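# Stack four magnet blocks from the heap into a tower

## Task

Take four magnet blocks from the heap and build one tidy, aligned tower of them, then open the gripper and leave it standing on its own.

## Robot and tools

Robot: two yam_ultra arms, left_arm and right_arm, each a six-joint arm with a parallel two-finger gripper. Bases in the scene frame: left_arm at (+0.035, +0.283, 0) m, right_arm at (+0.043, -0.334, 0) m. The scene frame has its origin on the table top between the arms, +z up, +x out over the table, and left_arm on the +y side. The arm names do not correspond to image sides.

Gripper frame: fingers point along the gripper's +z and close along its y axis. end_effector_position is the pinch point between the pads, roughly 1 cm short of the fingertips. A wrist camera mount on each gripper also takes up space.

The 14-number row (used by execute_actions and move): a single flat list covering both arms, 7 numbers for left_arm then 7 for right_arm: dx, dy, dz, rx, ry, rz, opening. All values lie in [-1, 1]. dx..rz are offsets, not poses, expressed in that gripper's own axes, measured from the gripper pose printed in the most recent result showing it (before any such result in a scene, and for later calls within one reply, from where the robot is when the action begins). Scale: 1.0 equals 0.6 m of travel or 180 degrees; rx, ry, rz form one rotation vector. Each row in an action is measured from that same starting pose, not from the previous row. opening is absolute: +1 fully open (0.094 m), -1 closed. An arm you want kept still still needs its own 7 numbers: zeros for motion plus its current opening.

execute_actions(actions, pictures): actions is a list holding at most one item. Empty list = just read the state (with pictures). {"rows": [...], "steps": n} runs up to 15 rows, one per control step of 1/30 s, n from 3 to 15 (default 15); the final row repeats if steps exceed rows. {"steps": n} with no rows is a wait of up to 300 steps counted from the previous result, so thinking time is included. pictures: true adds camera images. A refused call sends nothing.

move(target, speed): target is one 14-number row as above (offsets from the last shown pose). Each gripper travels a straight path toward its goal; both finish together, lasting 0.5 to 10 s (cut off at 10 s). speed in m/s, 0.002 to 0.5, default 0.25; rotation limited to twice that in rad/s. The opening is sent when the move begins. Paths ignore obstacles and the other arm, and grippers may lag, drift or overshoot the speed, particularly near full reach. The result has a "move:" line: outcome (done, off_target, moving, held, fault) and limits (paced = sent pose clipped; held = a clearance check blocked steps, after which the arm may jump fast), plus each gripper's distance from its goal. Includes pictures.

wait(seconds): 0 to 10 s, sends nothing new. zoom_image(camera, region): camera cam_left_wrist or cam_right_wrist, region [x0, y0, x1, y1] in image pixels from the top-left, at most 504 by 504. read_manual(section): licence texts only. finished_scene(scene): pass the current scene's number; irreversible, reports success.

Control behaviour: each step the commanded pose is clipped to within 70 mm and 16 degrees of the measured pose, so long offsets need several actions; after an action the arm only continues to its last clipped pose. The last 3 steps of an action are held back and run during your next reply. Arms usually stop a centimetre or more short, mostly low; repeated zero offsets let an arm sag, so to hold an arm still, send the correction back to its desired pose in the first call of a reply and zeros after that. Position takes priority over orientation when both can't be met.

Results: the state line lists each gripper's end_effector_position (m) and end_effector_quat_wxyz in the scene frame (less accurate at long reach); grip_measured is finger opening on the command scale; Joint positions' last value is opening in metres; "Hand target" shows where the controller is driving; "pose unreachable" and HELD mark blocked or altered commands; FAULT and MOTOR HOT lines report stops and heating (90 °C pauses an arm, 100 °C drops it).

Gripping: to hold, command about 0.03 below grip_measured (less for a lighter grip). Pads push up to about 50-62 N.

Cameras: cam_left_wrist and cam_right_wrist, 504x504 fisheye, calibrations given with T_world_to_cam; expect small errors.

Avoid: knocking or placing anything off the table, dropping or slamming blocks, fast contacts or targets set deep past contact (these press hard), letting the arms collide, and long holding that overheats motors. Release the top block gently and back away.

Each tool is called as name([rows], argument=value, ...), one row to a line, values as JSON.

## Session

execute_actions(actions=[])

Scene clock: 0.00 s of 5800.00 s.
left_arm: end_effector_position=(+0.5488, +0.3793, +0.1896) grip_measured=+1.000 end_effector_quat_wxyz=(+0.310, +0.574, +0.743, +0.147) | right_arm: end_effector_position=(+0.1016, -0.4435, +0.1024) grip_measured=+1.000 end_effector_quat_wxyz=(+0.008, +0.986, +0.153, +0.059)
Joint positions: left_arm=[ 0.415  1.983  1.83  -0.78   0.316  1.499  0.094] | right_arm=[-1.246  0.929  0.766 -1.372 -0.115  1.58   0.094]
Joint velocities: left_arm=[-0.002 -0.007 -0.022  0.066 -0.007 -0.022  0.   ] | right_arm=[-0.007  0.002 -0.002  0.022 -0.022 -0.022  0.   ]
Hand target (left_arm): +0.548, +0.377, +0.194; +0.314, +0.573, +0.743, +0.145
Hand target (right_arm): +0.100, -0.445, +0.105; +0.013, +0.987, +0.153, +0.056

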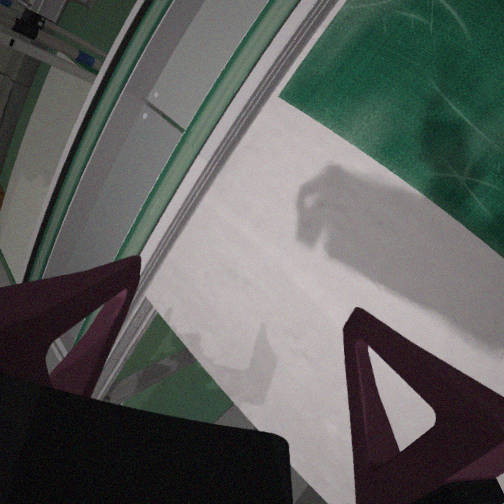

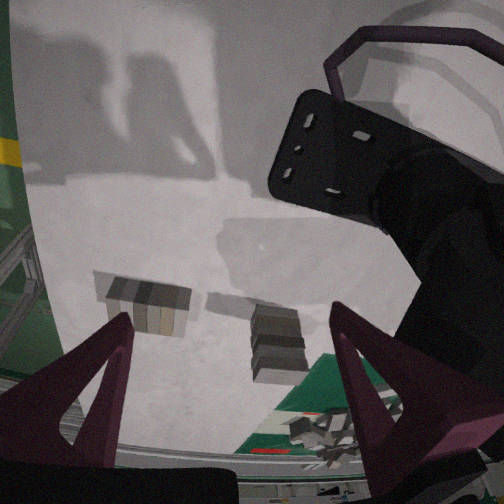

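zoom_image(camera="cam_right_wrist", region=[80, 250, 420, 500])

Region (80, 250, 420, 500) of cam_right_wrist's 504x504 image, scaled by 1.482, with more detail than that image has; it fills the top 371 rows of this view, and the rest is white.

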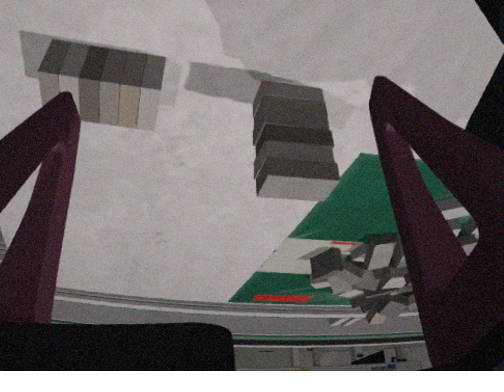

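move(target=[0,0,0,0,0,0,1,0.02,0.005,-0.15,0,0,0,1], speed=0.4)

move(target=[0,0,0,0,0,0,1,0.585,-0.29,-0.04,0.011,-0.036,0,1], speed=0.4)

Scene clock: 3.60 s of 5800.00 s.
left_arm: end_effector_position=(+0.5488, +0.3793, +0.1896) grip_measured=+1.000 end_effector_quat_wxyz=(+0.310, +0.574, +0.743, +0.147) | right_arm: end_effector_position=(+0.1073, -0.4434, +0.1841) grip_measured=+1.000 end_effector_quat_wxyz=(+0.092, +0.982, +0.146, +0.074)
Joint positions: left_arm=[ 0.415  1.983  1.83  -0.78   0.316  1.499  0.094] | right_arm=[-1.185  0.848  1.057 -1.565 -0.102  1.663  0.094]
Joint velocities: left_arm=[-0.007 -0.027 -0.007  0.051 -0.066 -0.037  0.   ] | right_arm=[-0.002  0.002 -0.002 -0.037  0.007 -0.022  0.   ]
Hand target (left_arm): +0.549, +0.379, +0.190; +0.310, +0.574, +0.743, +0.147
Hand target (right_arm): +0.105, -0.443, +0.191; +0.105, +0.981, +0.147, +0.068
Off the commanded pose (left_arm): 0.000 m, 0 deg.
Off the commanded pose (right_arm): 0.010 m, 10 deg.
joint sent to its limit (right arm) — the command would take joint 4 (wrist pitch) past its lower limit, so that joint was sent only as far as its limit.
Kept back: nothing.
move: off_target (right_arm)
camera_calibration (this result's frames):
cam_right_wrist: T_world_to_cam=[[-0.285275, 0.949777, -0.128613, 0.468079], [0.707405, 0.29919, 0.640362, -0.0281249], [0.646681, 0.0916979, -0.757229, 0.237845], [0, 0, 0, 1]] pos_world=[-0.000382603, -0.457966, 0.258314]

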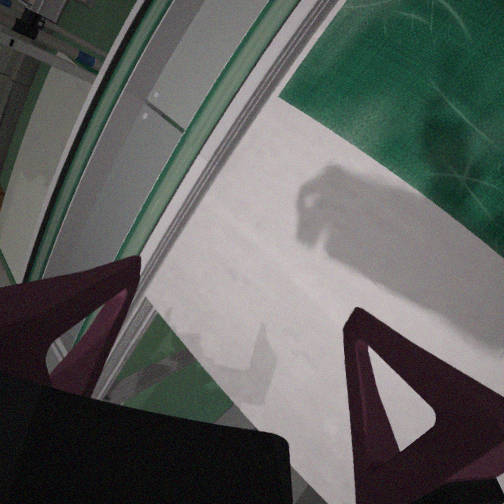

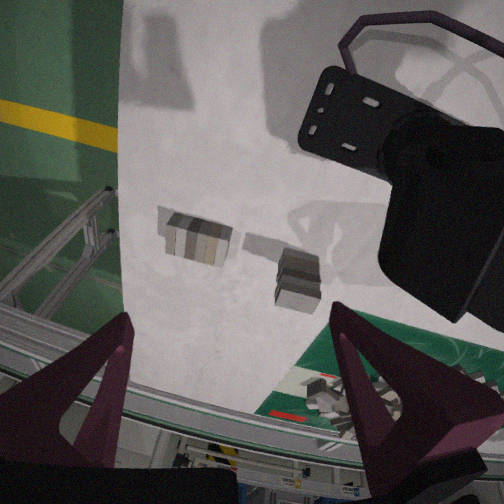

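Scene clock: 5.63 s of 5800.00 s.
left_arm: end_effector_position=(+0.5488, +0.3793, +0.1896) grip_measured=+1.000 end_effector_quat_wxyz=(+0.310, +0.574, +0.743, +0.147) | right_arm: end_effector_position=(+0.3849, -0.1789, +0.2067) grip_measured=+1.000 end_effector_quat_wxyz=(-0.181, +0.778, +0.591, +0.114)
Joint positions: left_arm=[ 0.415  1.983  1.83  -0.78   0.316  1.499  0.094] | right_arm=[ 0.236  1.925  1.976 -1.56  -0.426  2.08   0.094]
Joint velocities: left_arm=[-0.012 -0.002  0.002 -0.007 -0.051  0.007  0.   ] | right_arm=[-0.007 -0.012 -0.012 -0.007  0.037 -0.022  0.   ]
Hand target (left_arm): +0.549, +0.379, +0.190; +0.310, +0.574, +0.743, +0.147
Hand target (right_arm): +0.384, -0.177, +0.211; -0.174, +0.777, +0.594, +0.111
Off the commanded pose (left_arm): 0.000 m, 0 deg.
Off the commanded pose (right_arm): 0.011 m, 66 deg; orientation clipped at the last step of the last action.
joint sent to its limit (right arm) — the command would take joint 4 (wrist pitch) past its lower limit and joint 6 (wrist roll) past its upper limit, so those joints were sent only as far as their limits.
Kept back: nothing.
move: off_target (right_arm); limits=paced
camera_calibration (this result's frames):
cam_right_wrist: T_world_to_cam=[[-0.955436, 0.202804, 0.214506, 0.352397], [0.289153, 0.496636, 0.818378, -0.15858], [0.0594387, 0.843933, -0.533146, 0.365493], [0, 0, 0, 1]] pos_world=[0.360822, -0.301162, 0.249048]

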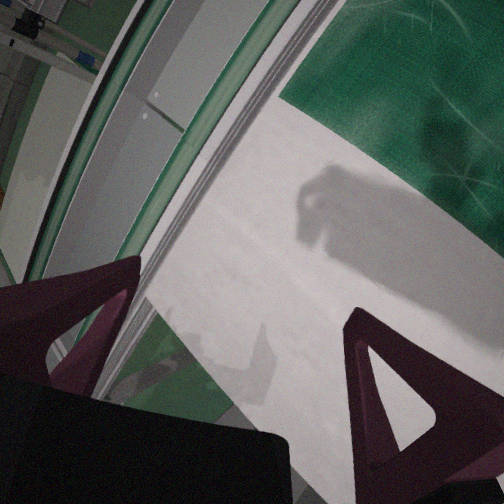

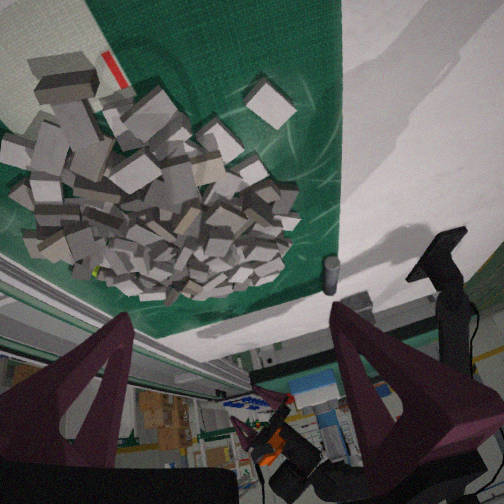

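move(target=[0,0,0,0,0,0,1,-0.078,-0.081,0.19,0.0171,-0.1416,-0.3008,0.2], speed=0.4)

Scene clock: 8.17 s of 5800.00 s.
left_arm: end_effector_position=(+0.5488, +0.3793, +0.1896) grip_measured=+1.000 end_effector_quat_wxyz=(+0.310, +0.574, +0.743, +0.147) | right_arm: end_effector_position=(+0.3225, -0.1616, +0.0856) grip_measured=+0.202 end_effector_quat_wxyz=(-0.015, +0.433, +0.901, -0.005)
Joint positions: left_arm=[ 0.415  1.983  1.83  -0.78   0.316  1.499  0.094] | right_arm=[ 0.55   1.821  1.42  -1.195 -0.019  1.435  0.056]
Joint velocities: left_arm=[ 0.002 -0.007 -0.002 -0.022 -0.051  0.037  0.   ] | right_arm=[-0.022 -0.007 -0.032  0.022  0.007 -0.081  0.   ]
Hand target (left_arm): +0.549, +0.379, +0.190; +0.310, +0.574, +0.743, +0.147
Hand target (right_arm): +0.322, -0.164, +0.089; -0.001, +0.427, +0.904, -0.004
Off the commanded pose (left_arm): 0.000 m, 0 deg.
Off the commanded pose (right_arm): 0.007 m, 2 deg.
Kept back: nothing.
move: done
camera_calibration (this result's frames):
cam_right_wrist: T_world_to_cam=[[-0.775104, -0.624278, 0.0974246, 0.133397], [-0.472906, 0.675457, 0.56579, 0.246253], [-0.419016, 0.392473, -0.818773, 0.395774], [0, 0, 0, 1]] pos_world=[0.385686, -0.238388, 0.171725]

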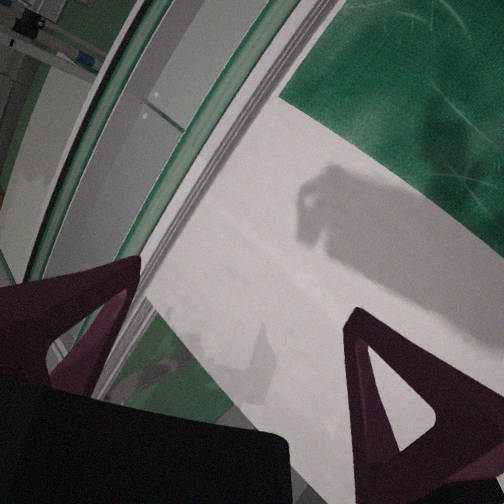

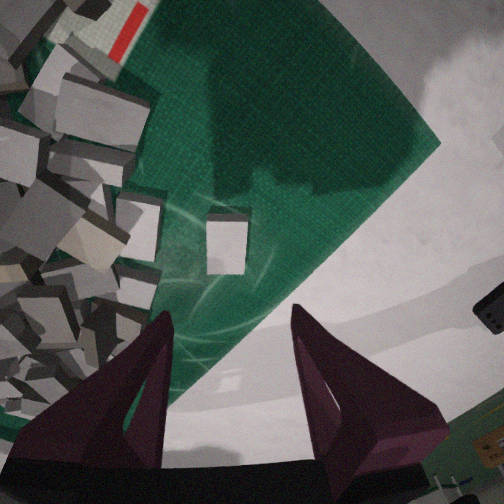

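move(target=[0,0,0,0,0,0,1,0.004,0.006,0.11,0,0.008,0,0.0], speed=0.2)

Scene clock: 9.43 s of 5800.00 s.
left_arm: end_effector_position=(+0.5488, +0.3793, +0.1896) grip_measured=+1.000 end_effector_quat_wxyz=(+0.310, +0.574, +0.743, +0.147) | right_arm: end_effector_position=(+0.3227, -0.1564, +0.0205) grip_measured=+0.002 end_effector_quat_wxyz=(-0.027, +0.432, +0.901, -0.001)
Joint positions: left_arm=[ 0.415  1.983  1.83  -0.78   0.316  1.499  0.094] | right_arm=[ 0.55   1.906  1.261 -0.957 -0.044  1.434  0.047]
Joint velocities: left_arm=[ 0.017 -0.007 -0.032  0.007  0.022  0.007  0.   ] | right_arm=[ 0.007 -0.007 -0.002  0.007  0.007  0.037 -0.   ]
Hand target (left_arm): +0.549, +0.379, +0.190; +0.310, +0.574, +0.743, +0.147
Hand target (right_arm): +0.323, -0.158, +0.020; -0.026, +0.433, +0.901, +0.001
Off the commanded pose (left_arm): 0.000 m, 0 deg.
Off the commanded pose (right_arm): 0.002 m, 0 deg.
Kept back: nothing.
move: done
camera_calibration (this result's frames):
cam_right_wrist: T_world_to_cam=[[-0.773335, -0.626116, 0.0996578, 0.142277], [-0.462914, 0.665038, 0.586034, 0.274394], [-0.433201, 0.407067, -0.804135, 0.347109], [0, 0, 0, 1]] pos_world=[0.387417, -0.234697, 0.104139]

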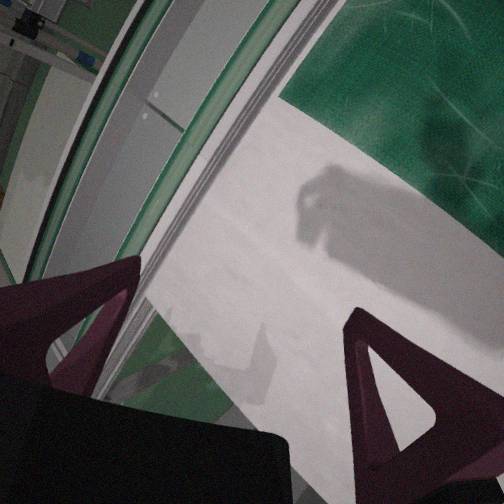

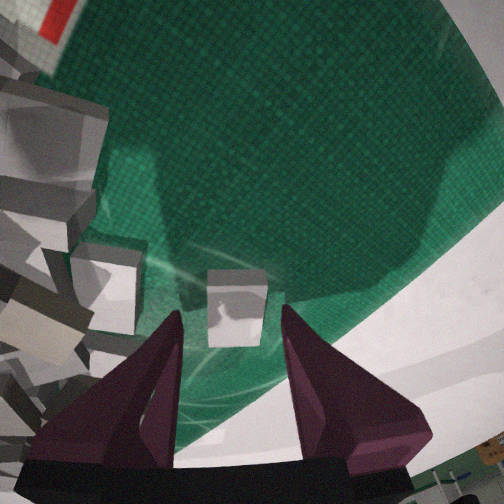

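move(target=[0,0,0,0,0,0,1,0,-0.003,0.012,-0.008,-0.016,0,0.0], speed=0.1)

move(target=[0,0,0,0,0,0,1,0,0,0,0,0,0,-0.52])

Scene clock: 10.37 s of 5800.00 s.
left_arm: end_effector_position=(+0.5488, +0.3793, +0.1896) grip_measured=+1.000 end_effector_quat_wxyz=(+0.310, +0.574, +0.743, +0.147) | right_arm: end_effector_position=(+0.3216, -0.1560, +0.0118) grip_measured=+0.002 end_effector_quat_wxyz=(-0.013, +0.433, +0.901, -0.000)
Joint positions: left_arm=[ 0.415  1.983  1.83  -0.78   0.316  1.499  0.094] | right_arm=[ 0.564  1.903  1.22  -0.903 -0.022  1.45   0.047]
Joint velocities: left_arm=[ 0.002  0.007 -0.012 -0.007 -0.037 -0.139  0.   ] | right_arm=[-0.007  0.012  0.002  0.037  0.022  0.007 -0.   ]
Hand target (left_arm): +0.549, +0.379, +0.190; +0.310, +0.574, +0.743, +0.147
Hand target (right_arm): +0.321, -0.158, +0.013; +0.001, +0.432, +0.902, -0.001
Off the commanded pose (left_arm): 0.000 m, 0 deg.
Off the commanded pose (right_arm): 0.002 m, 2 deg.
Kept back: nothing.
move: done
camera_calibration (this result's frames):
cam_right_wrist: T_world_to_cam=[[-0.776283, -0.624315, 0.0872633, 0.143913], [-0.476493, 0.671756, 0.567185, 0.284386], [-0.412722, 0.398716, -0.818954, 0.331705], [0, 0, 0, 1]] pos_world=[0.384127, -0.233447, 0.097793]

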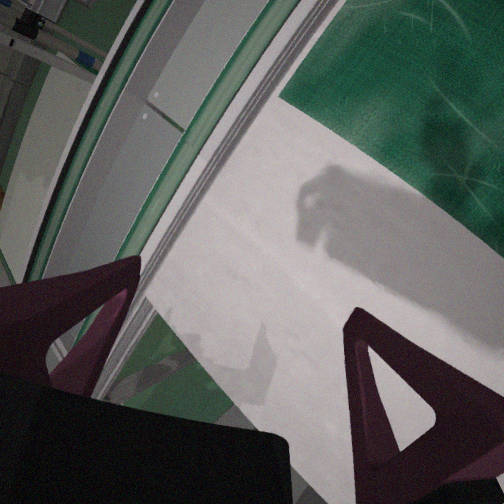

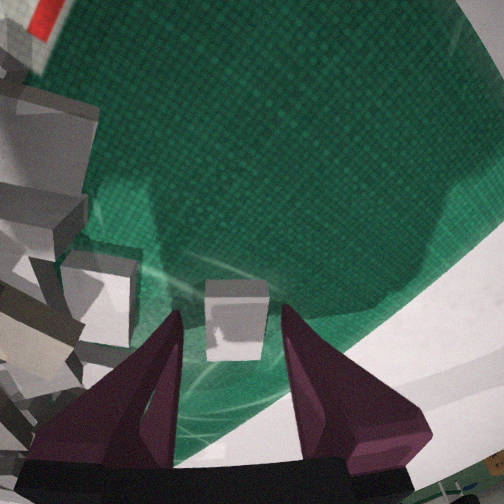

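Scene clock: 10.87 s of 5800.00 s.
left_arm: end_effector_position=(+0.5488, +0.3793, +0.1896) grip_measured=+1.000 end_effector_quat_wxyz=(+0.310, +0.574, +0.743, +0.147) | right_arm: end_effector_position=(+0.3220, -0.1554, +0.0117) grip_measured=-0.476 end_effector_quat_wxyz=(-0.013, +0.433, +0.901, +0.001)
Joint positions: left_arm=[ 0.415  1.983  1.83  -0.78   0.316  1.499  0.094] | right_arm=[ 0.564  1.903  1.22  -0.9   -0.024  1.45   0.025]
Joint velocities: left_arm=[ 0.012  0.012 -0.012  0.051 -0.066  0.007  0.   ] | right_arm=[-0.012 -0.002  0.022 -0.022 -0.022 -0.066 -0.   ]
Hand target (left_arm): +0.549, +0.379, +0.190; +0.310, +0.574, +0.743, +0.147
Hand target (right_arm): +0.322, -0.156, +0.012; -0.013, +0.433, +0.901, -0.000
Off the commanded pose (left_arm): 0.000 m, 0 deg.
Off the commanded pose (right_arm): 0.001 m, 0 deg.
Kept back: nothing.
move: done
camera_calibration (this result's frames):
cam_right_wrist: T_world_to_cam=[[-0.776422, -0.624531, 0.0844363, 0.144647], [-0.477312, 0.670231, 0.568299, 0.284213], [-0.411512, 0.400937, -0.818479, 0.331595], [0, 0, 0, 1]] pos_world=[0.384421, -0.2331, 0.0976719]

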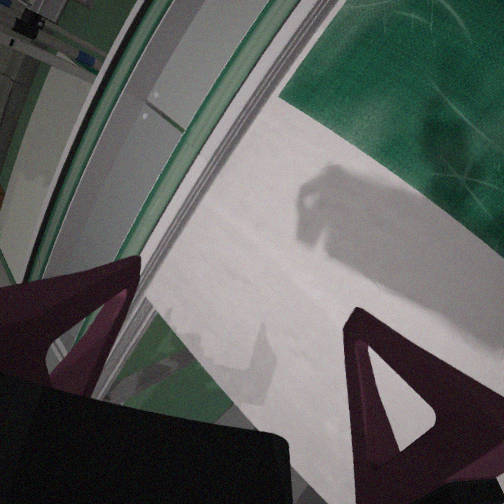

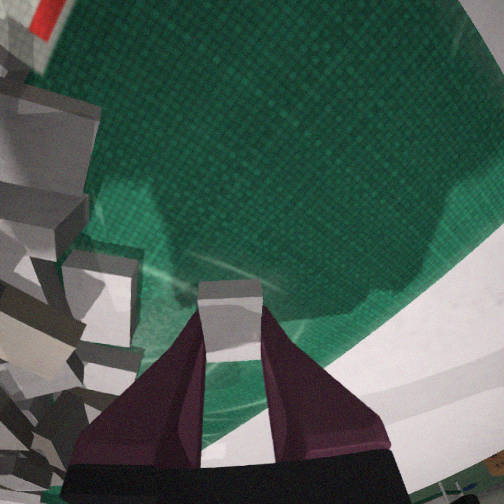

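move(target=[0,0,0,0,0,0,1,-0.015,-0.04,-0.03,0,-0.008,0,-0.52])

move(target=[0,0,0,0,0,0,1,-0.02,-0.08,0.012,0,0,0,-0.52])

Scene clock: 11.83 s of 5800.00 s.
left_arm: end_effector_position=(+0.5488, +0.3793, +0.1896) grip_measured=+1.000 end_effector_quat_wxyz=(+0.310, +0.574, +0.743, +0.147) | right_arm: end_effector_position=(+0.3099, -0.1687, +0.0251) grip_measured=-0.476 end_effector_quat_wxyz=(-0.010, +0.432, +0.902, +0.002)
Joint positions: left_arm=[ 0.415  1.983  1.83  -0.78   0.316  1.499  0.094] | right_arm=[ 0.551  1.818  1.165 -0.926 -0.019  1.435  0.025]
Joint velocities: left_arm=[ 0.002  0.002  0.032 -0.095 -0.051  0.037  0.   ] | right_arm=[-0.002 -0.002  0.012 -0.022  0.051 -0.007  0.001]
Hand target (left_arm): +0.549, +0.379, +0.190; +0.310, +0.574, +0.743, +0.147
Hand target (right_arm): +0.309, -0.177, +0.029; -0.002, +0.433, +0.901, -0.004
Off the commanded pose (left_arm): 0.000 m, 0 deg.
Off the commanded pose (right_arm): 0.010 m, 1 deg.
Kept back: nothing.
move: done
camera_calibration (this result's frames):
cam_right_wrist: T_world_to_cam=[[-0.775724, -0.625966, 0.0801128, 0.125469], [-0.482181, 0.669808, 0.564675, 0.2813], [-0.407128, 0.399403, -0.821416, 0.341308], [0, 0, 0, 1]] pos_world=[0.371923, -0.246197, 0.111461]

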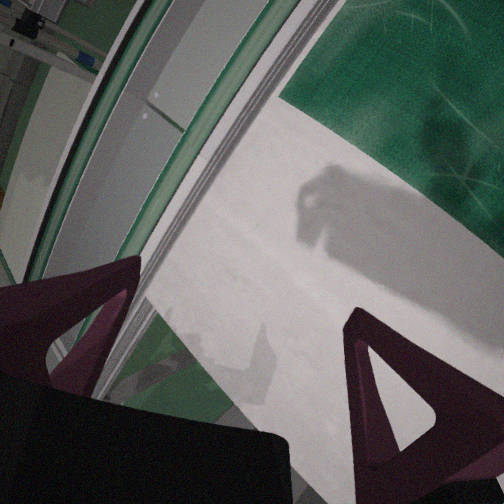

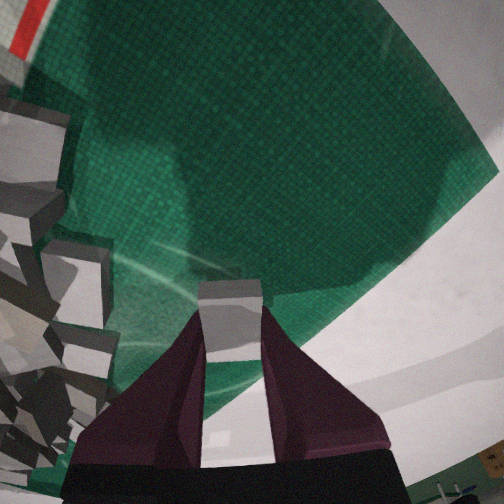

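Scene clock: 12.77 s of 5800.00 s.
left_arm: end_effector_position=(+0.5488, +0.3793, +0.1896) grip_measured=+1.000 end_effector_quat_wxyz=(+0.310, +0.574, +0.743, +0.147) | right_arm: end_effector_position=(+0.2778, -0.2053, +0.0132) grip_measured=-0.476 end_effector_quat_wxyz=(-0.018, +0.431, +0.902, -0.005)
Joint positions: left_arm=[ 0.415  1.983  1.83  -0.78   0.316  1.499  0.094] | right_arm=[ 0.494  1.694  0.962 -0.868 -0.022  1.376  0.025]
Joint velocities: left_arm=[-0.002 -0.017  0.007  0.022 -0.051  0.081  0.   ] | right_arm=[ 0.012 -0.002 -0.007 -0.022 -0.022 -0.066 -0.   ]
Hand target (left_arm): +0.549, +0.379, +0.190; +0.310, +0.574, +0.743, +0.147
Hand target (right_arm): +0.280, -0.208, +0.017; -0.010, +0.432, +0.902, +0.003
Off the commanded pose (left_arm): 0.000 m, 0 deg.
Off the commanded pose (right_arm): 0.006 m, 1 deg.
Kept back: nothing.
move: done
camera_calibration (this result's frames):
cam_right_wrist: T_world_to_cam=[[-0.773006, -0.626467, 0.100003, 0.0775073], [-0.471785, 0.673061, 0.569568, 0.294746], [-0.424124, 0.393099, -0.815838, 0.336426], [0, 0, 0, 1]] pos_world=[0.341657, -0.282075, 0.0988408]

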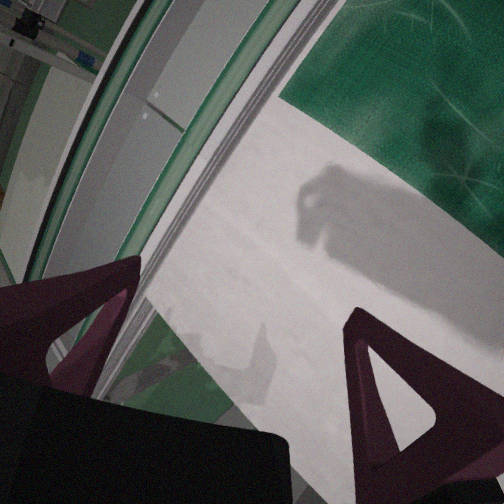

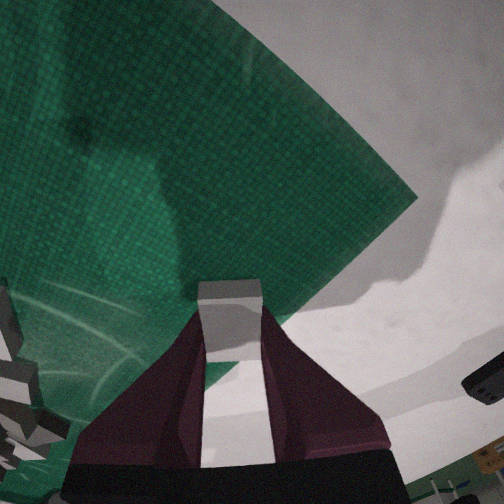

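move(target=[0,0,0,0,0,0,1,-0.04,0,-0.004,-0.008,-0.012,0,-0.52], speed=0.1)

Scene clock: 13.77 s of 5800.00 s.
left_arm: end_effector_position=(+0.5488, +0.3793, +0.1896) grip_measured=+1.000 end_effector_quat_wxyz=(+0.310, +0.574, +0.743, +0.147) | right_arm: end_effector_position=(+0.2896, -0.2181, +0.0130) grip_measured=-0.476 end_effector_quat_wxyz=(-0.008, +0.431, +0.902, -0.000)
Joint positions: left_arm=[ 0.415  1.983  1.83  -0.78   0.316  1.499  0.094] | right_arm=[ 0.439  1.694  0.962 -0.849 -0.012  1.321  0.025]
Joint velocities: left_arm=[-0.007 -0.002 -0.017  0.066 -0.022  0.007  0.   ] | right_arm=[ 0.017 -0.007  0.007  0.066  0.007 -0.007 -0.   ]
Hand target (left_arm): +0.549, +0.379, +0.190; +0.310, +0.574, +0.743, +0.147
Hand target (right_arm): +0.293, -0.224, +0.015; +0.005, +0.431, +0.902, -0.002
Off the commanded pose (left_arm): 0.000 m, 0 deg.
Off the commanded pose (right_arm): 0.007 m, 1 deg.
Kept back: nothing.
move: done
camera_calibration (this result's frames):
cam_right_wrist: T_world_to_cam=[[-0.774895, -0.626667, 0.0826206, 0.0793677], [-0.484335, 0.672652, 0.559427, 0.312646], [-0.40615, 0.393481, -0.824751, 0.341329], [0, 0, 0, 1]] pos_world=[0.351557, -0.294871, 0.100051]

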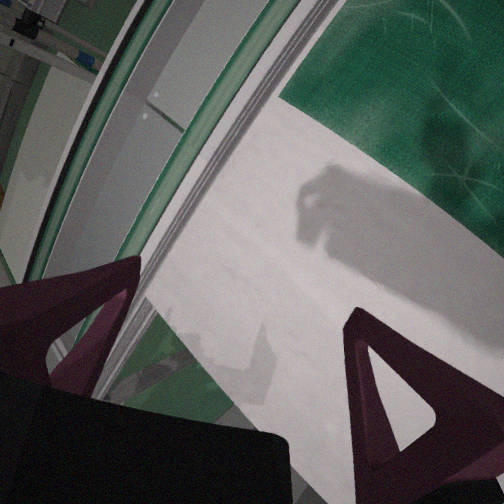

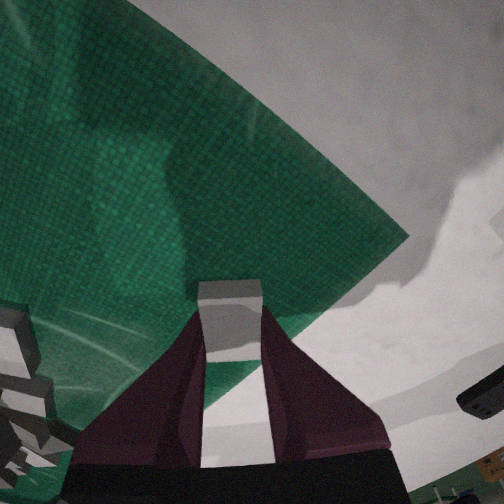

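move(target=[0,0,0,0,0,0,1,0,0,0.003,0,-0.005,0,-0.52], speed=0.05)

move(target=[0,0,0,0,0,0,1,0,0,0,0,0,0,-0.1])

move(target=[0,0,0,0,0,0,1,0,0,-0.06,0,0,0,-0.1])

move(target=[0,0,0,0,0,0,1,0.015,0.21,-0.15,0,0,0,-0.1], speed=0.35)

Scene clock: 14.70 s of 5800.00 s.
left_arm: end_effector_position=(+0.5488, +0.3793, +0.1896) grip_measured=+1.000 end_effector_quat_wxyz=(+0.310, +0.574, +0.743, +0.147) | right_arm: end_effector_position=(+0.2908, -0.2175, +0.0130) grip_measured=-0.476 end_effector_quat_wxyz=(-0.006, +0.432, +0.902, +0.002)
Joint positions: left_arm=[ 0.415  1.983  1.83  -0.78   0.316  1.499  0.094] | right_arm=[ 0.439  1.694  0.962 -0.844 -0.012  1.323  0.025]
Joint velocities: left_arm=[-0.022 -0.022  0.002 -0.022  0.051  0.081  0.   ] | right_arm=[-0.022 -0.022 -0.017 -0.007  0.037  0.007  0.   ]
Hand target (left_arm): +0.549, +0.379, +0.190; +0.310, +0.574, +0.743, +0.147
Hand target (right_arm): +0.290, -0.218, +0.011; -0.001, +0.431, +0.902, -0.004
Off the commanded pose (left_arm): 0.000 m, 0 deg.
Off the commanded pose (right_arm): 0.002 m, 1 deg.
Kept back: nothing.
move: done
camera_calibration (this result's frames):
cam_right_wrist: T_world_to_cam=[[-0.776476, -0.625364, 0.0774886, 0.0814606], [-0.48576, 0.672349, 0.558556, 0.313225], [-0.4014, 0.396064, -0.82584, 0.340787], [0, 0, 0, 1]] pos_world=[0.352196, -0.294628, 0.10017]

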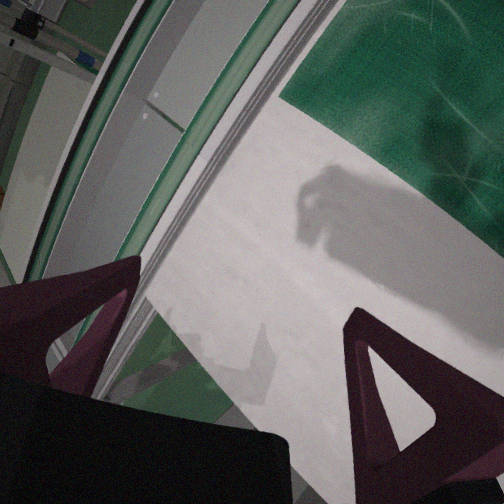

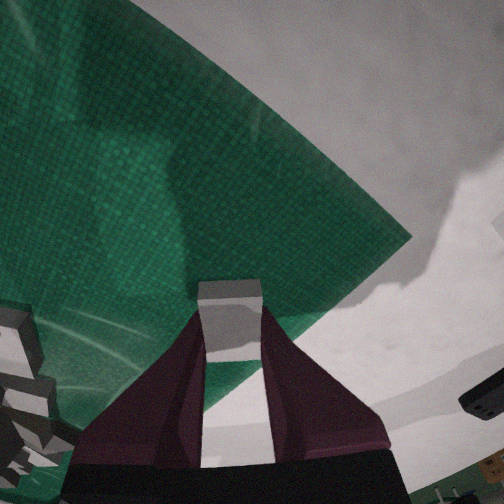

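Scene clock: 15.20 s of 5800.00 s.
left_arm: end_effector_position=(+0.5488, +0.3793, +0.1896) grip_measured=+1.000 end_effector_quat_wxyz=(+0.310, +0.574, +0.743, +0.147) | right_arm: end_effector_position=(+0.2908, -0.2175, +0.0130) grip_measured=-0.102 end_effector_quat_wxyz=(-0.006, +0.432, +0.902, +0.002)
Joint positions: left_arm=[ 0.415  1.983  1.83  -0.78   0.316  1.499  0.094] | right_arm=[ 0.439  1.694  0.962 -0.844 -0.012  1.323  0.042]
Joint velocities: left_arm=[ 0.007 -0.022 -0.017  0.051 -0.066 -0.007  0.   ] | right_arm=[-0.002 -0.012 -0.012 -0.037  0.022 -0.007  0.001]
Hand target (left_arm): +0.549, +0.379, +0.190; +0.310, +0.574, +0.743, +0.147
Hand target (right_arm): +0.291, -0.218, +0.013; -0.006, +0.432, +0.902, +0.002
Off the commanded pose (left_arm): 0.000 m, 0 deg.
Off the commanded pose (right_arm): 0.000 m, 0 deg.
Kept back: nothing.
move: done
camera_calibration (this result's frames):
cam_right_wrist: T_world_to_cam=[[-0.776715, -0.625067, 0.0774935, 0.0815943], [-0.485501, 0.672536, 0.558555, 0.313191], [-0.401251, 0.396214, -0.82584, 0.340777], [0, 0, 0, 1]] pos_world=[0.352167, -0.294651, 0.10017]

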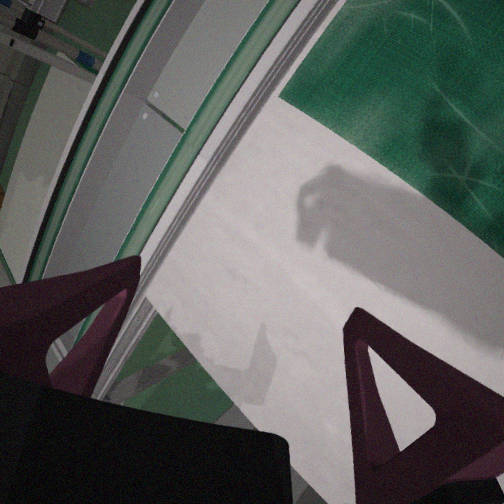

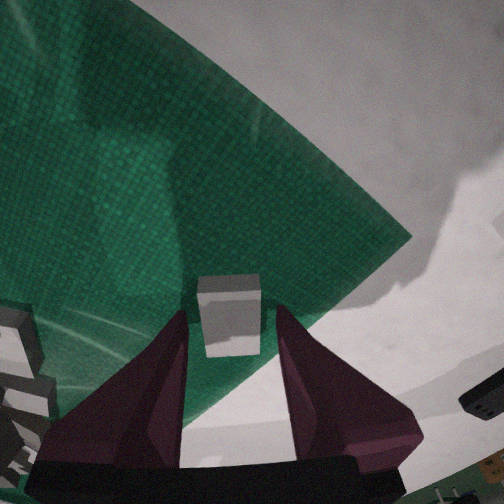

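Scene clock: 16.17 s of 5800.00 s.
left_arm: end_effector_position=(+0.5488, +0.3793, +0.1896) grip_measured=+1.000 end_effector_quat_wxyz=(+0.310, +0.574, +0.743, +0.147) | right_arm: end_effector_position=(+0.2845, -0.2203, +0.0384) grip_measured=-0.102 end_effector_quat_wxyz=(-0.016, +0.432, +0.901, -0.010)
Joint positions: left_arm=[ 0.415  1.983  1.83  -0.78   0.316  1.499  0.094] | right_arm=[ 0.439  1.654  1.027 -0.98  -0.013  1.323  0.042]
Joint velocities: left_arm=[-0.017  0.012 -0.002 -0.037 -0.081 -0.022  0.   ] | right_arm=[ 0.002  0.007  0.017 -0.037  0.022 -0.051  0.001]
Hand target (left_arm): +0.549, +0.379, +0.190; +0.310, +0.574, +0.743, +0.147
Hand target (right_arm): +0.290, -0.218, +0.049; -0.006, +0.432, +0.902, +0.002
Off the commanded pose (left_arm): 0.000 m, 0 deg.
Off the commanded pose (right_arm): 0.013 m, 2 deg.
Kept back: nothing.
move: off_target (right_arm)
camera_calibration (this result's frames):
cam_right_wrist: T_world_to_cam=[[-0.774175, -0.623967, 0.106387, 0.0714205], [-0.46993, 0.679185, 0.563802, 0.294621], [-0.42405, 0.386487, -0.819029, 0.364372], [0, 0, 0, 1]] pos_world=[0.348255, -0.296363, 0.124725]

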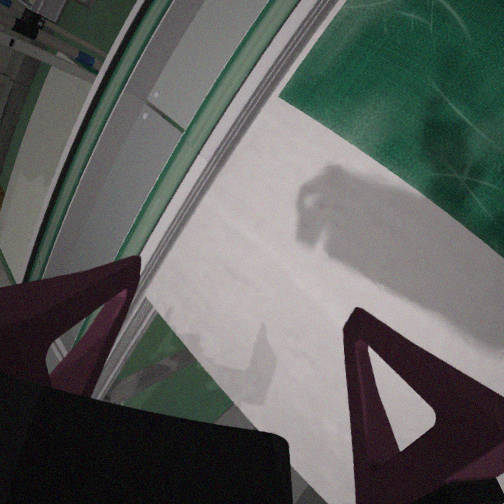

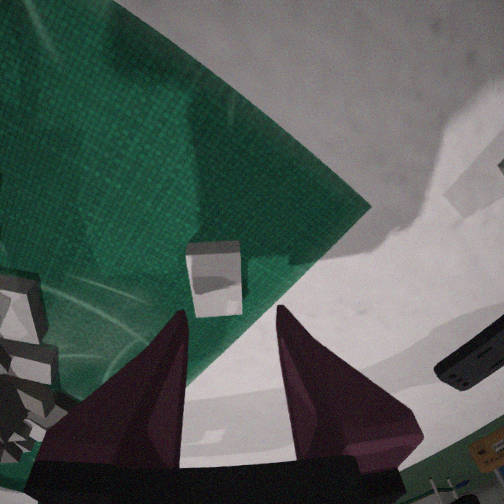

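Scene clock: 17.47 s of 5800.00 s.
left_arm: end_effector_position=(+0.5488, +0.3793, +0.1896) grip_measured=+1.000 end_effector_quat_wxyz=(+0.310, +0.574, +0.743, +0.147) | right_arm: end_effector_position=(+0.3779, -0.1379, +0.1197) grip_measured=-0.102 end_effector_quat_wxyz=(-0.021, +0.432, +0.902, -0.016)
Joint positions: left_arm=[ 0.415  1.983  1.83  -0.78   0.316  1.499  0.094] | right_arm=[ 0.53   2.08   1.914 -1.455 -0.016  1.414  0.042]
Joint velocities: left_arm=[ 0.027  0.002 -0.007  0.037  0.051  0.037  0.   ] | right_arm=[ 0.002 -0.007 -0.007 -0.095 -0.095 -0.007  0.   ]
Hand target (left_arm): +0.549, +0.379, +0.190; +0.310, +0.574, +0.743, +0.147
Hand target (right_arm): +0.380, -0.134, +0.126; -0.016, +0.432, +0.901, -0.010
Off the commanded pose (left_arm): 0.000 m, 0 deg.
Off the commanded pose (right_arm): 0.007 m, 1 deg.
Kept back: nothing.
move: done
camera_calibration (this result's frames):
cam_right_wrist: T_world_to_cam=[[-0.771877, -0.623918, 0.122194, 0.183717], [-0.462672, 0.683069, 0.565112, 0.23444], [-0.43605, 0.379662, -0.815915, 0.441931], [0, 0, 0, 1]] pos_world=[0.44298, -0.213299, 0.205644]

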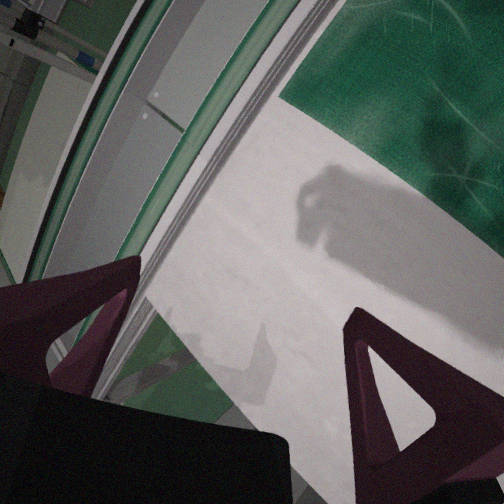

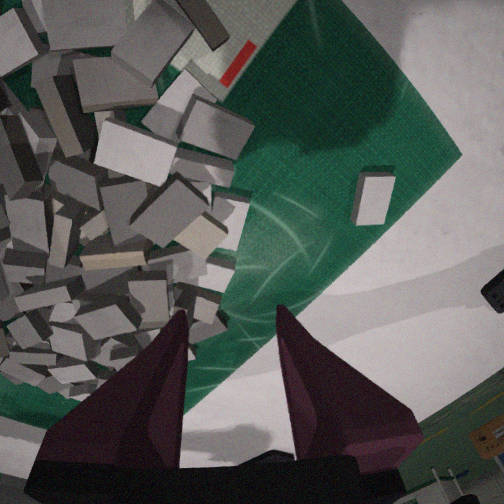

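zoom_image(camera="cam_right_wrist", region=[0, 0, 280, 280])

Region (0, 0, 280, 280) of cam_right_wrist's 504x504 image, scaled by 1.800, with more detail than that image has.

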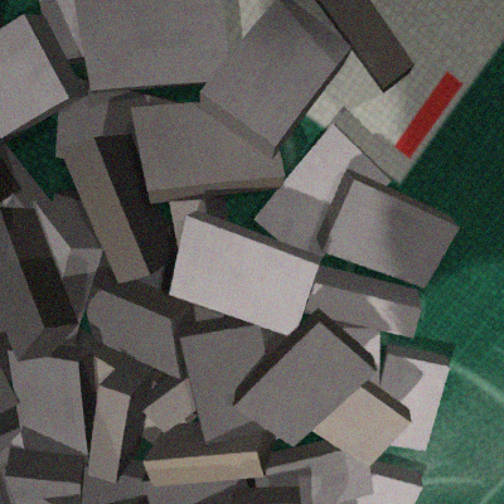

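move(target=[0,0,0,0,0,0,1,-0.1005,0.085,0.045,-0.009,-0.0154,-0.367,-0.1], speed=0.35)

Scene clock: 20.17 s of 5800.00 s.
left_arm: end_effector_position=(+0.5488, +0.3793, +0.1896) grip_measured=+1.000 end_effector_quat_wxyz=(+0.310, +0.574, +0.743, +0.147) | right_arm: end_effector_position=(+0.4456, -0.1509, +0.0850) grip_measured=-0.102 end_effector_quat_wxyz=(-0.013, -0.130, +0.991, +0.001)
Joint positions: left_arm=[ 0.415  1.983  1.83  -0.78   0.316  1.499  0.094] | right_arm=[ 0.432  2.305  2.14  -1.431 -0.009  0.161  0.042]
Joint velocities: left_arm=[ 0.032 -0.007  0.007 -0.081  0.037 -0.007  0.   ] | right_arm=[-0.007 -0.012 -0.007 -0.007 -0.066 -0.066  0.001]
Hand target (left_arm): +0.549, +0.379, +0.190; +0.310, +0.574, +0.743, +0.147
Hand target (right_arm): +0.455, -0.153, +0.091; +0.001, -0.130, +0.992, +0.001
Off the commanded pose (left_arm): 0.000 m, 0 deg.
Off the commanded pose (right_arm): 0.009 m, 2 deg.
Kept back: nothing.
move: done
camera_calibration (this result's frames):
cam_right_wrist: T_world_to_cam=[[0.259165, -0.963244, 0.0706741, -0.274109], [-0.802835, -0.174171, 0.570193, 0.316031], [-0.536925, -0.204514, -0.818465, 0.405153], [0, 0, 0, 1]] pos_world=[0.542297, -0.126131, 0.170777]

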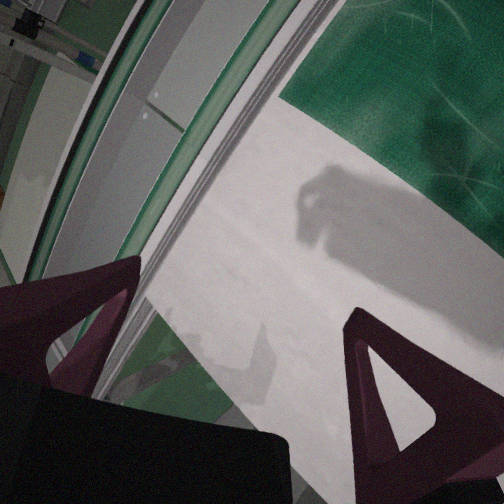

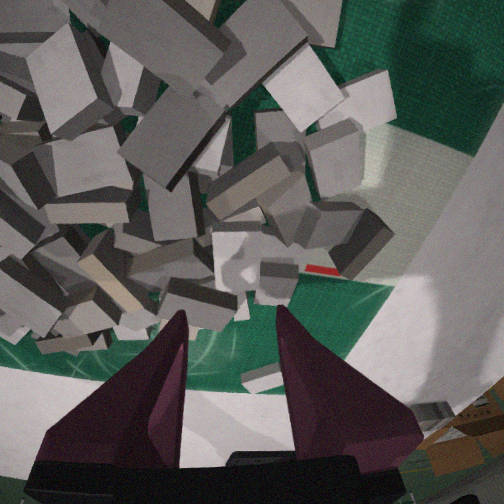

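move(target=[0,0,0,0,0,0,1,-0.014,-0.004,0.052,0,-0.008,0,-0.2], speed=0.15)

Scene clock: 21.37 s of 5800.00 s.
left_arm: end_effector_position=(+0.5488, +0.3793, +0.1896) grip_measured=+1.000 end_effector_quat_wxyz=(+0.310, +0.574, +0.743, +0.147) | right_arm: end_effector_position=(+0.4517, -0.1481, +0.0582) grip_measured=-0.198 end_effector_quat_wxyz=(-0.002, -0.131, +0.991, +0.004)
Joint positions: left_arm=[ 0.415  1.983  1.83  -0.78   0.316  1.499  0.094] | right_arm=[ 0.432  2.305  2.033 -1.3   -0.009  0.158  0.038]
Joint velocities: left_arm=[ 0.017  0.012  0.007 -0.007 -0.007 -0.037  0.   ] | right_arm=[-0.007  0.002  0.007 -0.007 -0.007 -0.022 -0.001]
Hand target (left_arm): +0.549, +0.379, +0.190; +0.310, +0.574, +0.743, +0.147
Hand target (right_arm): +0.454, -0.151, +0.054; -0.001, -0.130, +0.991, +0.002
Off the commanded pose (left_arm): 0.000 m, 0 deg.
Off the commanded pose (right_arm): 0.006 m, 0 deg.
Kept back: nothing.
move: done
camera_calibration (this result's frames):
cam_right_wrist: T_world_to_cam=[[0.259848, -0.963362, 0.0664246, -0.271179], [-0.814828, -0.18183, 0.550448, 0.342083], [-0.518202, -0.197157, -0.832223, 0.380447], [0, 0, 0, 1]] pos_world=[0.546353, -0.124034, 0.146331]

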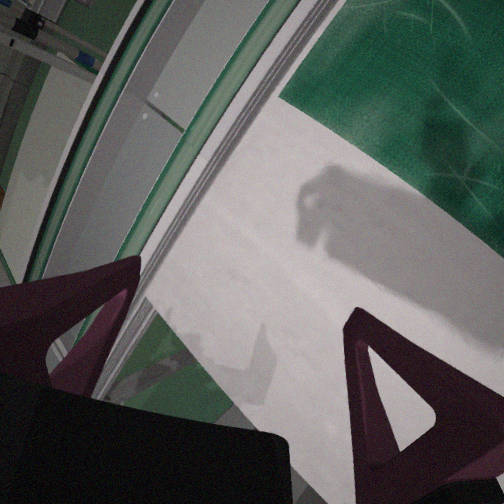

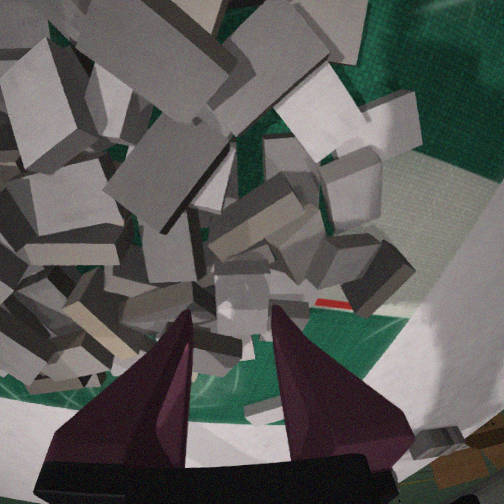

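move(target=[0,0,0,0,0,0,1,-0.002,-0.014,0.012,0,0,0,-0.2], speed=0.1)

Scene clock: 22.33 s of 5800.00 s.
left_arm: end_effector_position=(+0.5488, +0.3793, +0.1896) grip_measured=+1.000 end_effector_quat_wxyz=(+0.310, +0.574, +0.743, +0.147) | right_arm: end_effector_position=(+0.4522, -0.1514, +0.0551) grip_measured=-0.198 end_effector_quat_wxyz=(-0.003, -0.134, +0.991, +0.004)
Joint positions: left_arm=[ 0.415  1.983  1.83  -0.78   0.316  1.499  0.094] | right_arm=[ 0.424  2.305  2.021 -1.291 -0.009  0.146  0.038]
Joint velocities: left_arm=[ 0.002 -0.017 -0.002  0.007 -0.007  0.022  0.   ] | right_arm=[-0.012 -0.012  0.022 -0.037 -0.022 -0.007 -0.   ]
Hand target (left_arm): +0.549, +0.379, +0.190; +0.310, +0.574, +0.743, +0.147
Hand target (right_arm): +0.455, -0.156, +0.051; -0.002, -0.131, +0.991, +0.004
Off the commanded pose (left_arm): 0.000 m, 0 deg.
Off the commanded pose (right_arm): 0.007 m, 0 deg.
Kept back: nothing.
move: done
camera_calibration (this result's frames):
cam_right_wrist: T_world_to_cam=[[0.265168, -0.961883, 0.0668348, -0.276512], [-0.81236, -0.185534, 0.552855, 0.3418], [-0.519382, -0.200893, -0.830593, 0.377391], [0, 0, 0, 1]] pos_world=[0.546996, -0.126742, 0.142973]

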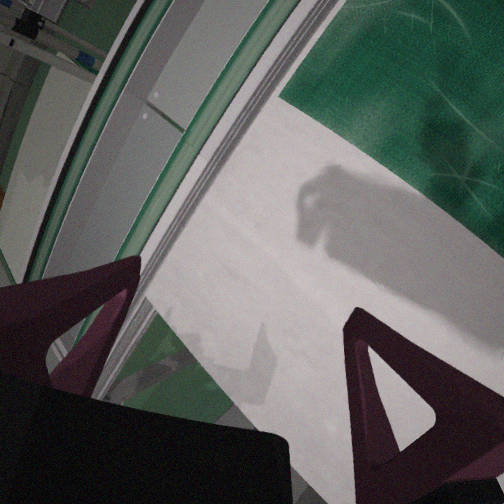

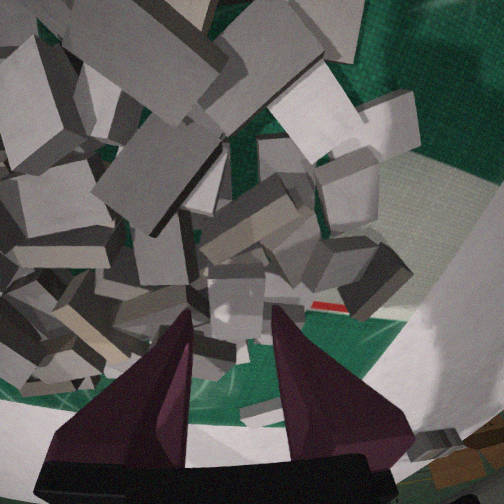

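move(target=[0,0,0,0,0,0,1,-0.003,-0.008,0.024,0,0,0,-0.27], speed=0.08)

zoom_image(camera="cam_right_wrist", region=[130, 220, 330, 420])

Scene clock: 23.27 s of 5800.00 s.
left_arm: end_effector_position=(+0.5488, +0.3793, +0.1896) grip_measured=+1.000 end_effector_quat_wxyz=(+0.310, +0.574, +0.743, +0.147) | right_arm: end_effector_position=(+0.4546, -0.1512, +0.0509) grip_measured=-0.268 end_effector_quat_wxyz=(+0.001, -0.135, +0.991, +0.005)
Joint positions: left_arm=[ 0.415  1.983  1.83  -0.78   0.316  1.499  0.094] | right_arm=[ 0.422  2.305  2.004 -1.264 -0.01   0.141  0.034]
Joint velocities: left_arm=[-0.007 -0.012  0.002  0.037  0.007 -0.037  0.   ] | right_arm=[ 0.002 -0.002 -0.002 -0.007 -0.051 -0.037 -0.   ]
Hand target (left_arm): +0.549, +0.379, +0.190; +0.310, +0.574, +0.743, +0.147
Hand target (right_arm): +0.455, -0.156, +0.041; -0.003, -0.134, +0.991, +0.004
Off the commanded pose (left_arm): 0.000 m, 0 deg.
Off the commanded pose (right_arm): 0.011 m, 1 deg.
Kept back: nothing.
move: off_target (right_arm)
camera_calibration (this result's frames):
cam_right_wrist: T_world_to_cam=[[0.267145, -0.961459, 0.0650427, -0.277428], [-0.816782, -0.190094, 0.544731, 0.347836], [-0.511372, -0.198648, -0.836085, 0.372129], [0, 0, 0, 1]] pos_world=[0.548516, -0.126692, 0.139699]

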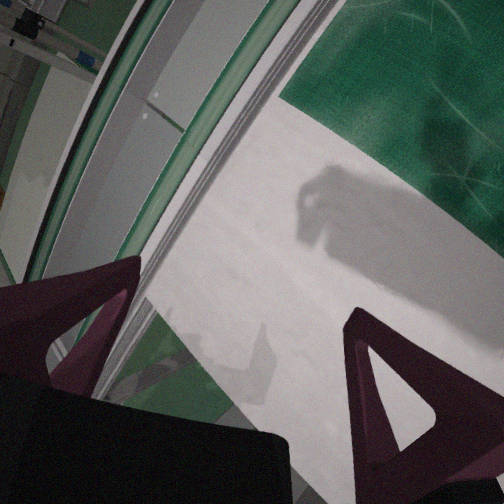

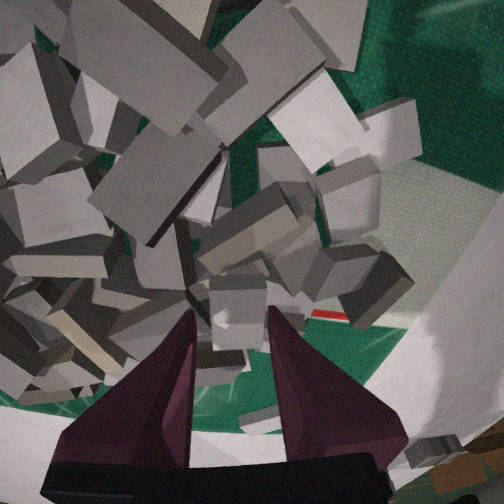

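Region (130, 220, 330, 420) of cam_right_wrist's 504x504 image, scaled by 2.520, with more detail than that image has.

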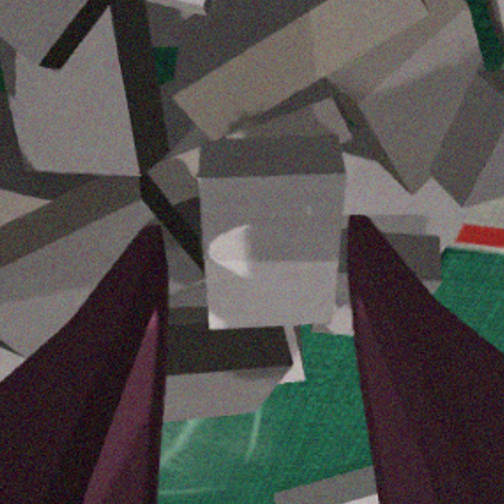

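move(target=[0,0,0,0,0,0,1,0,-0.013,0.024,0,0,0,-0.27], speed=0.08)

Scene clock: 24.20 s of 5800.00 s.
left_arm: end_effector_position=(+0.5488, +0.3793, +0.1896) grip_measured=+1.000 end_effector_quat_wxyz=(+0.310, +0.574, +0.743, +0.147) | right_arm: end_effector_position=(+0.4547, -0.1515, +0.0498) grip_measured=-0.268 end_effector_quat_wxyz=(+0.004, -0.138, +0.990, +0.011)
Joint positions: left_arm=[ 0.415  1.983  1.83  -0.78   0.316  1.499  0.094] | right_arm=[ 0.418  2.295  1.983 -1.245 -0.019  0.13   0.034]
Joint velocities: left_arm=[ 0.012 -0.007  0.007  0.007  0.037 -0.095  0.   ] | right_arm=[ 0.007  0.007 -0.017 -0.007 -0.007 -0.007 -0.001]
Hand target (left_arm): +0.549, +0.379, +0.190; +0.310, +0.574, +0.743, +0.147
Hand target (right_arm): +0.456, -0.159, +0.037; +0.001, -0.135, +0.991, +0.005
Off the commanded pose (left_arm): 0.000 m, 0 deg.
Off the commanded pose (right_arm): 0.015 m, 1 deg.
Kept back: nothing.
move: off_target (right_arm)
camera_calibration (this result's frames):
cam_right_wrist: T_world_to_cam=[[0.273236, -0.96042, 0.0541862, -0.279723], [-0.817623, -0.202196, 0.539083, 0.347271], [-0.50679, -0.1916, -0.840508, 0.370406], [0, 0, 0, 1]] pos_world=[0.548084, -0.127465, 0.139278]

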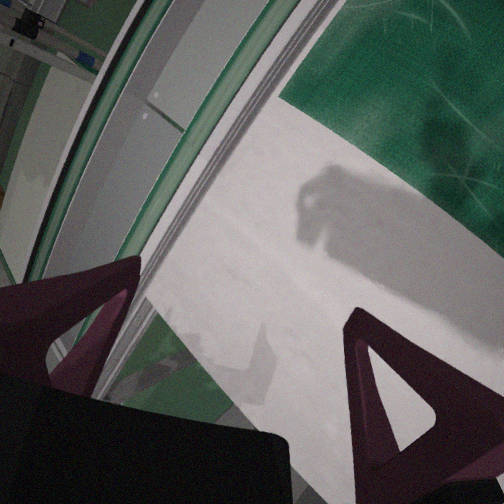

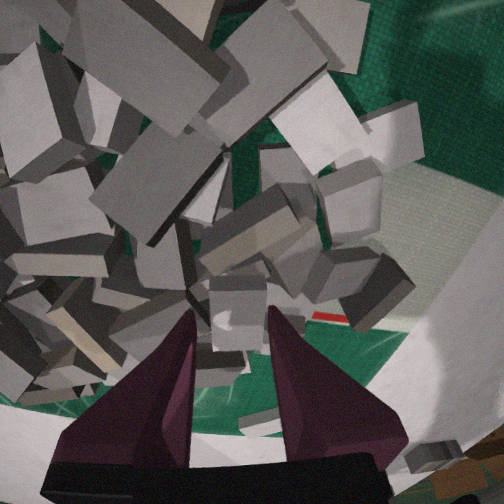

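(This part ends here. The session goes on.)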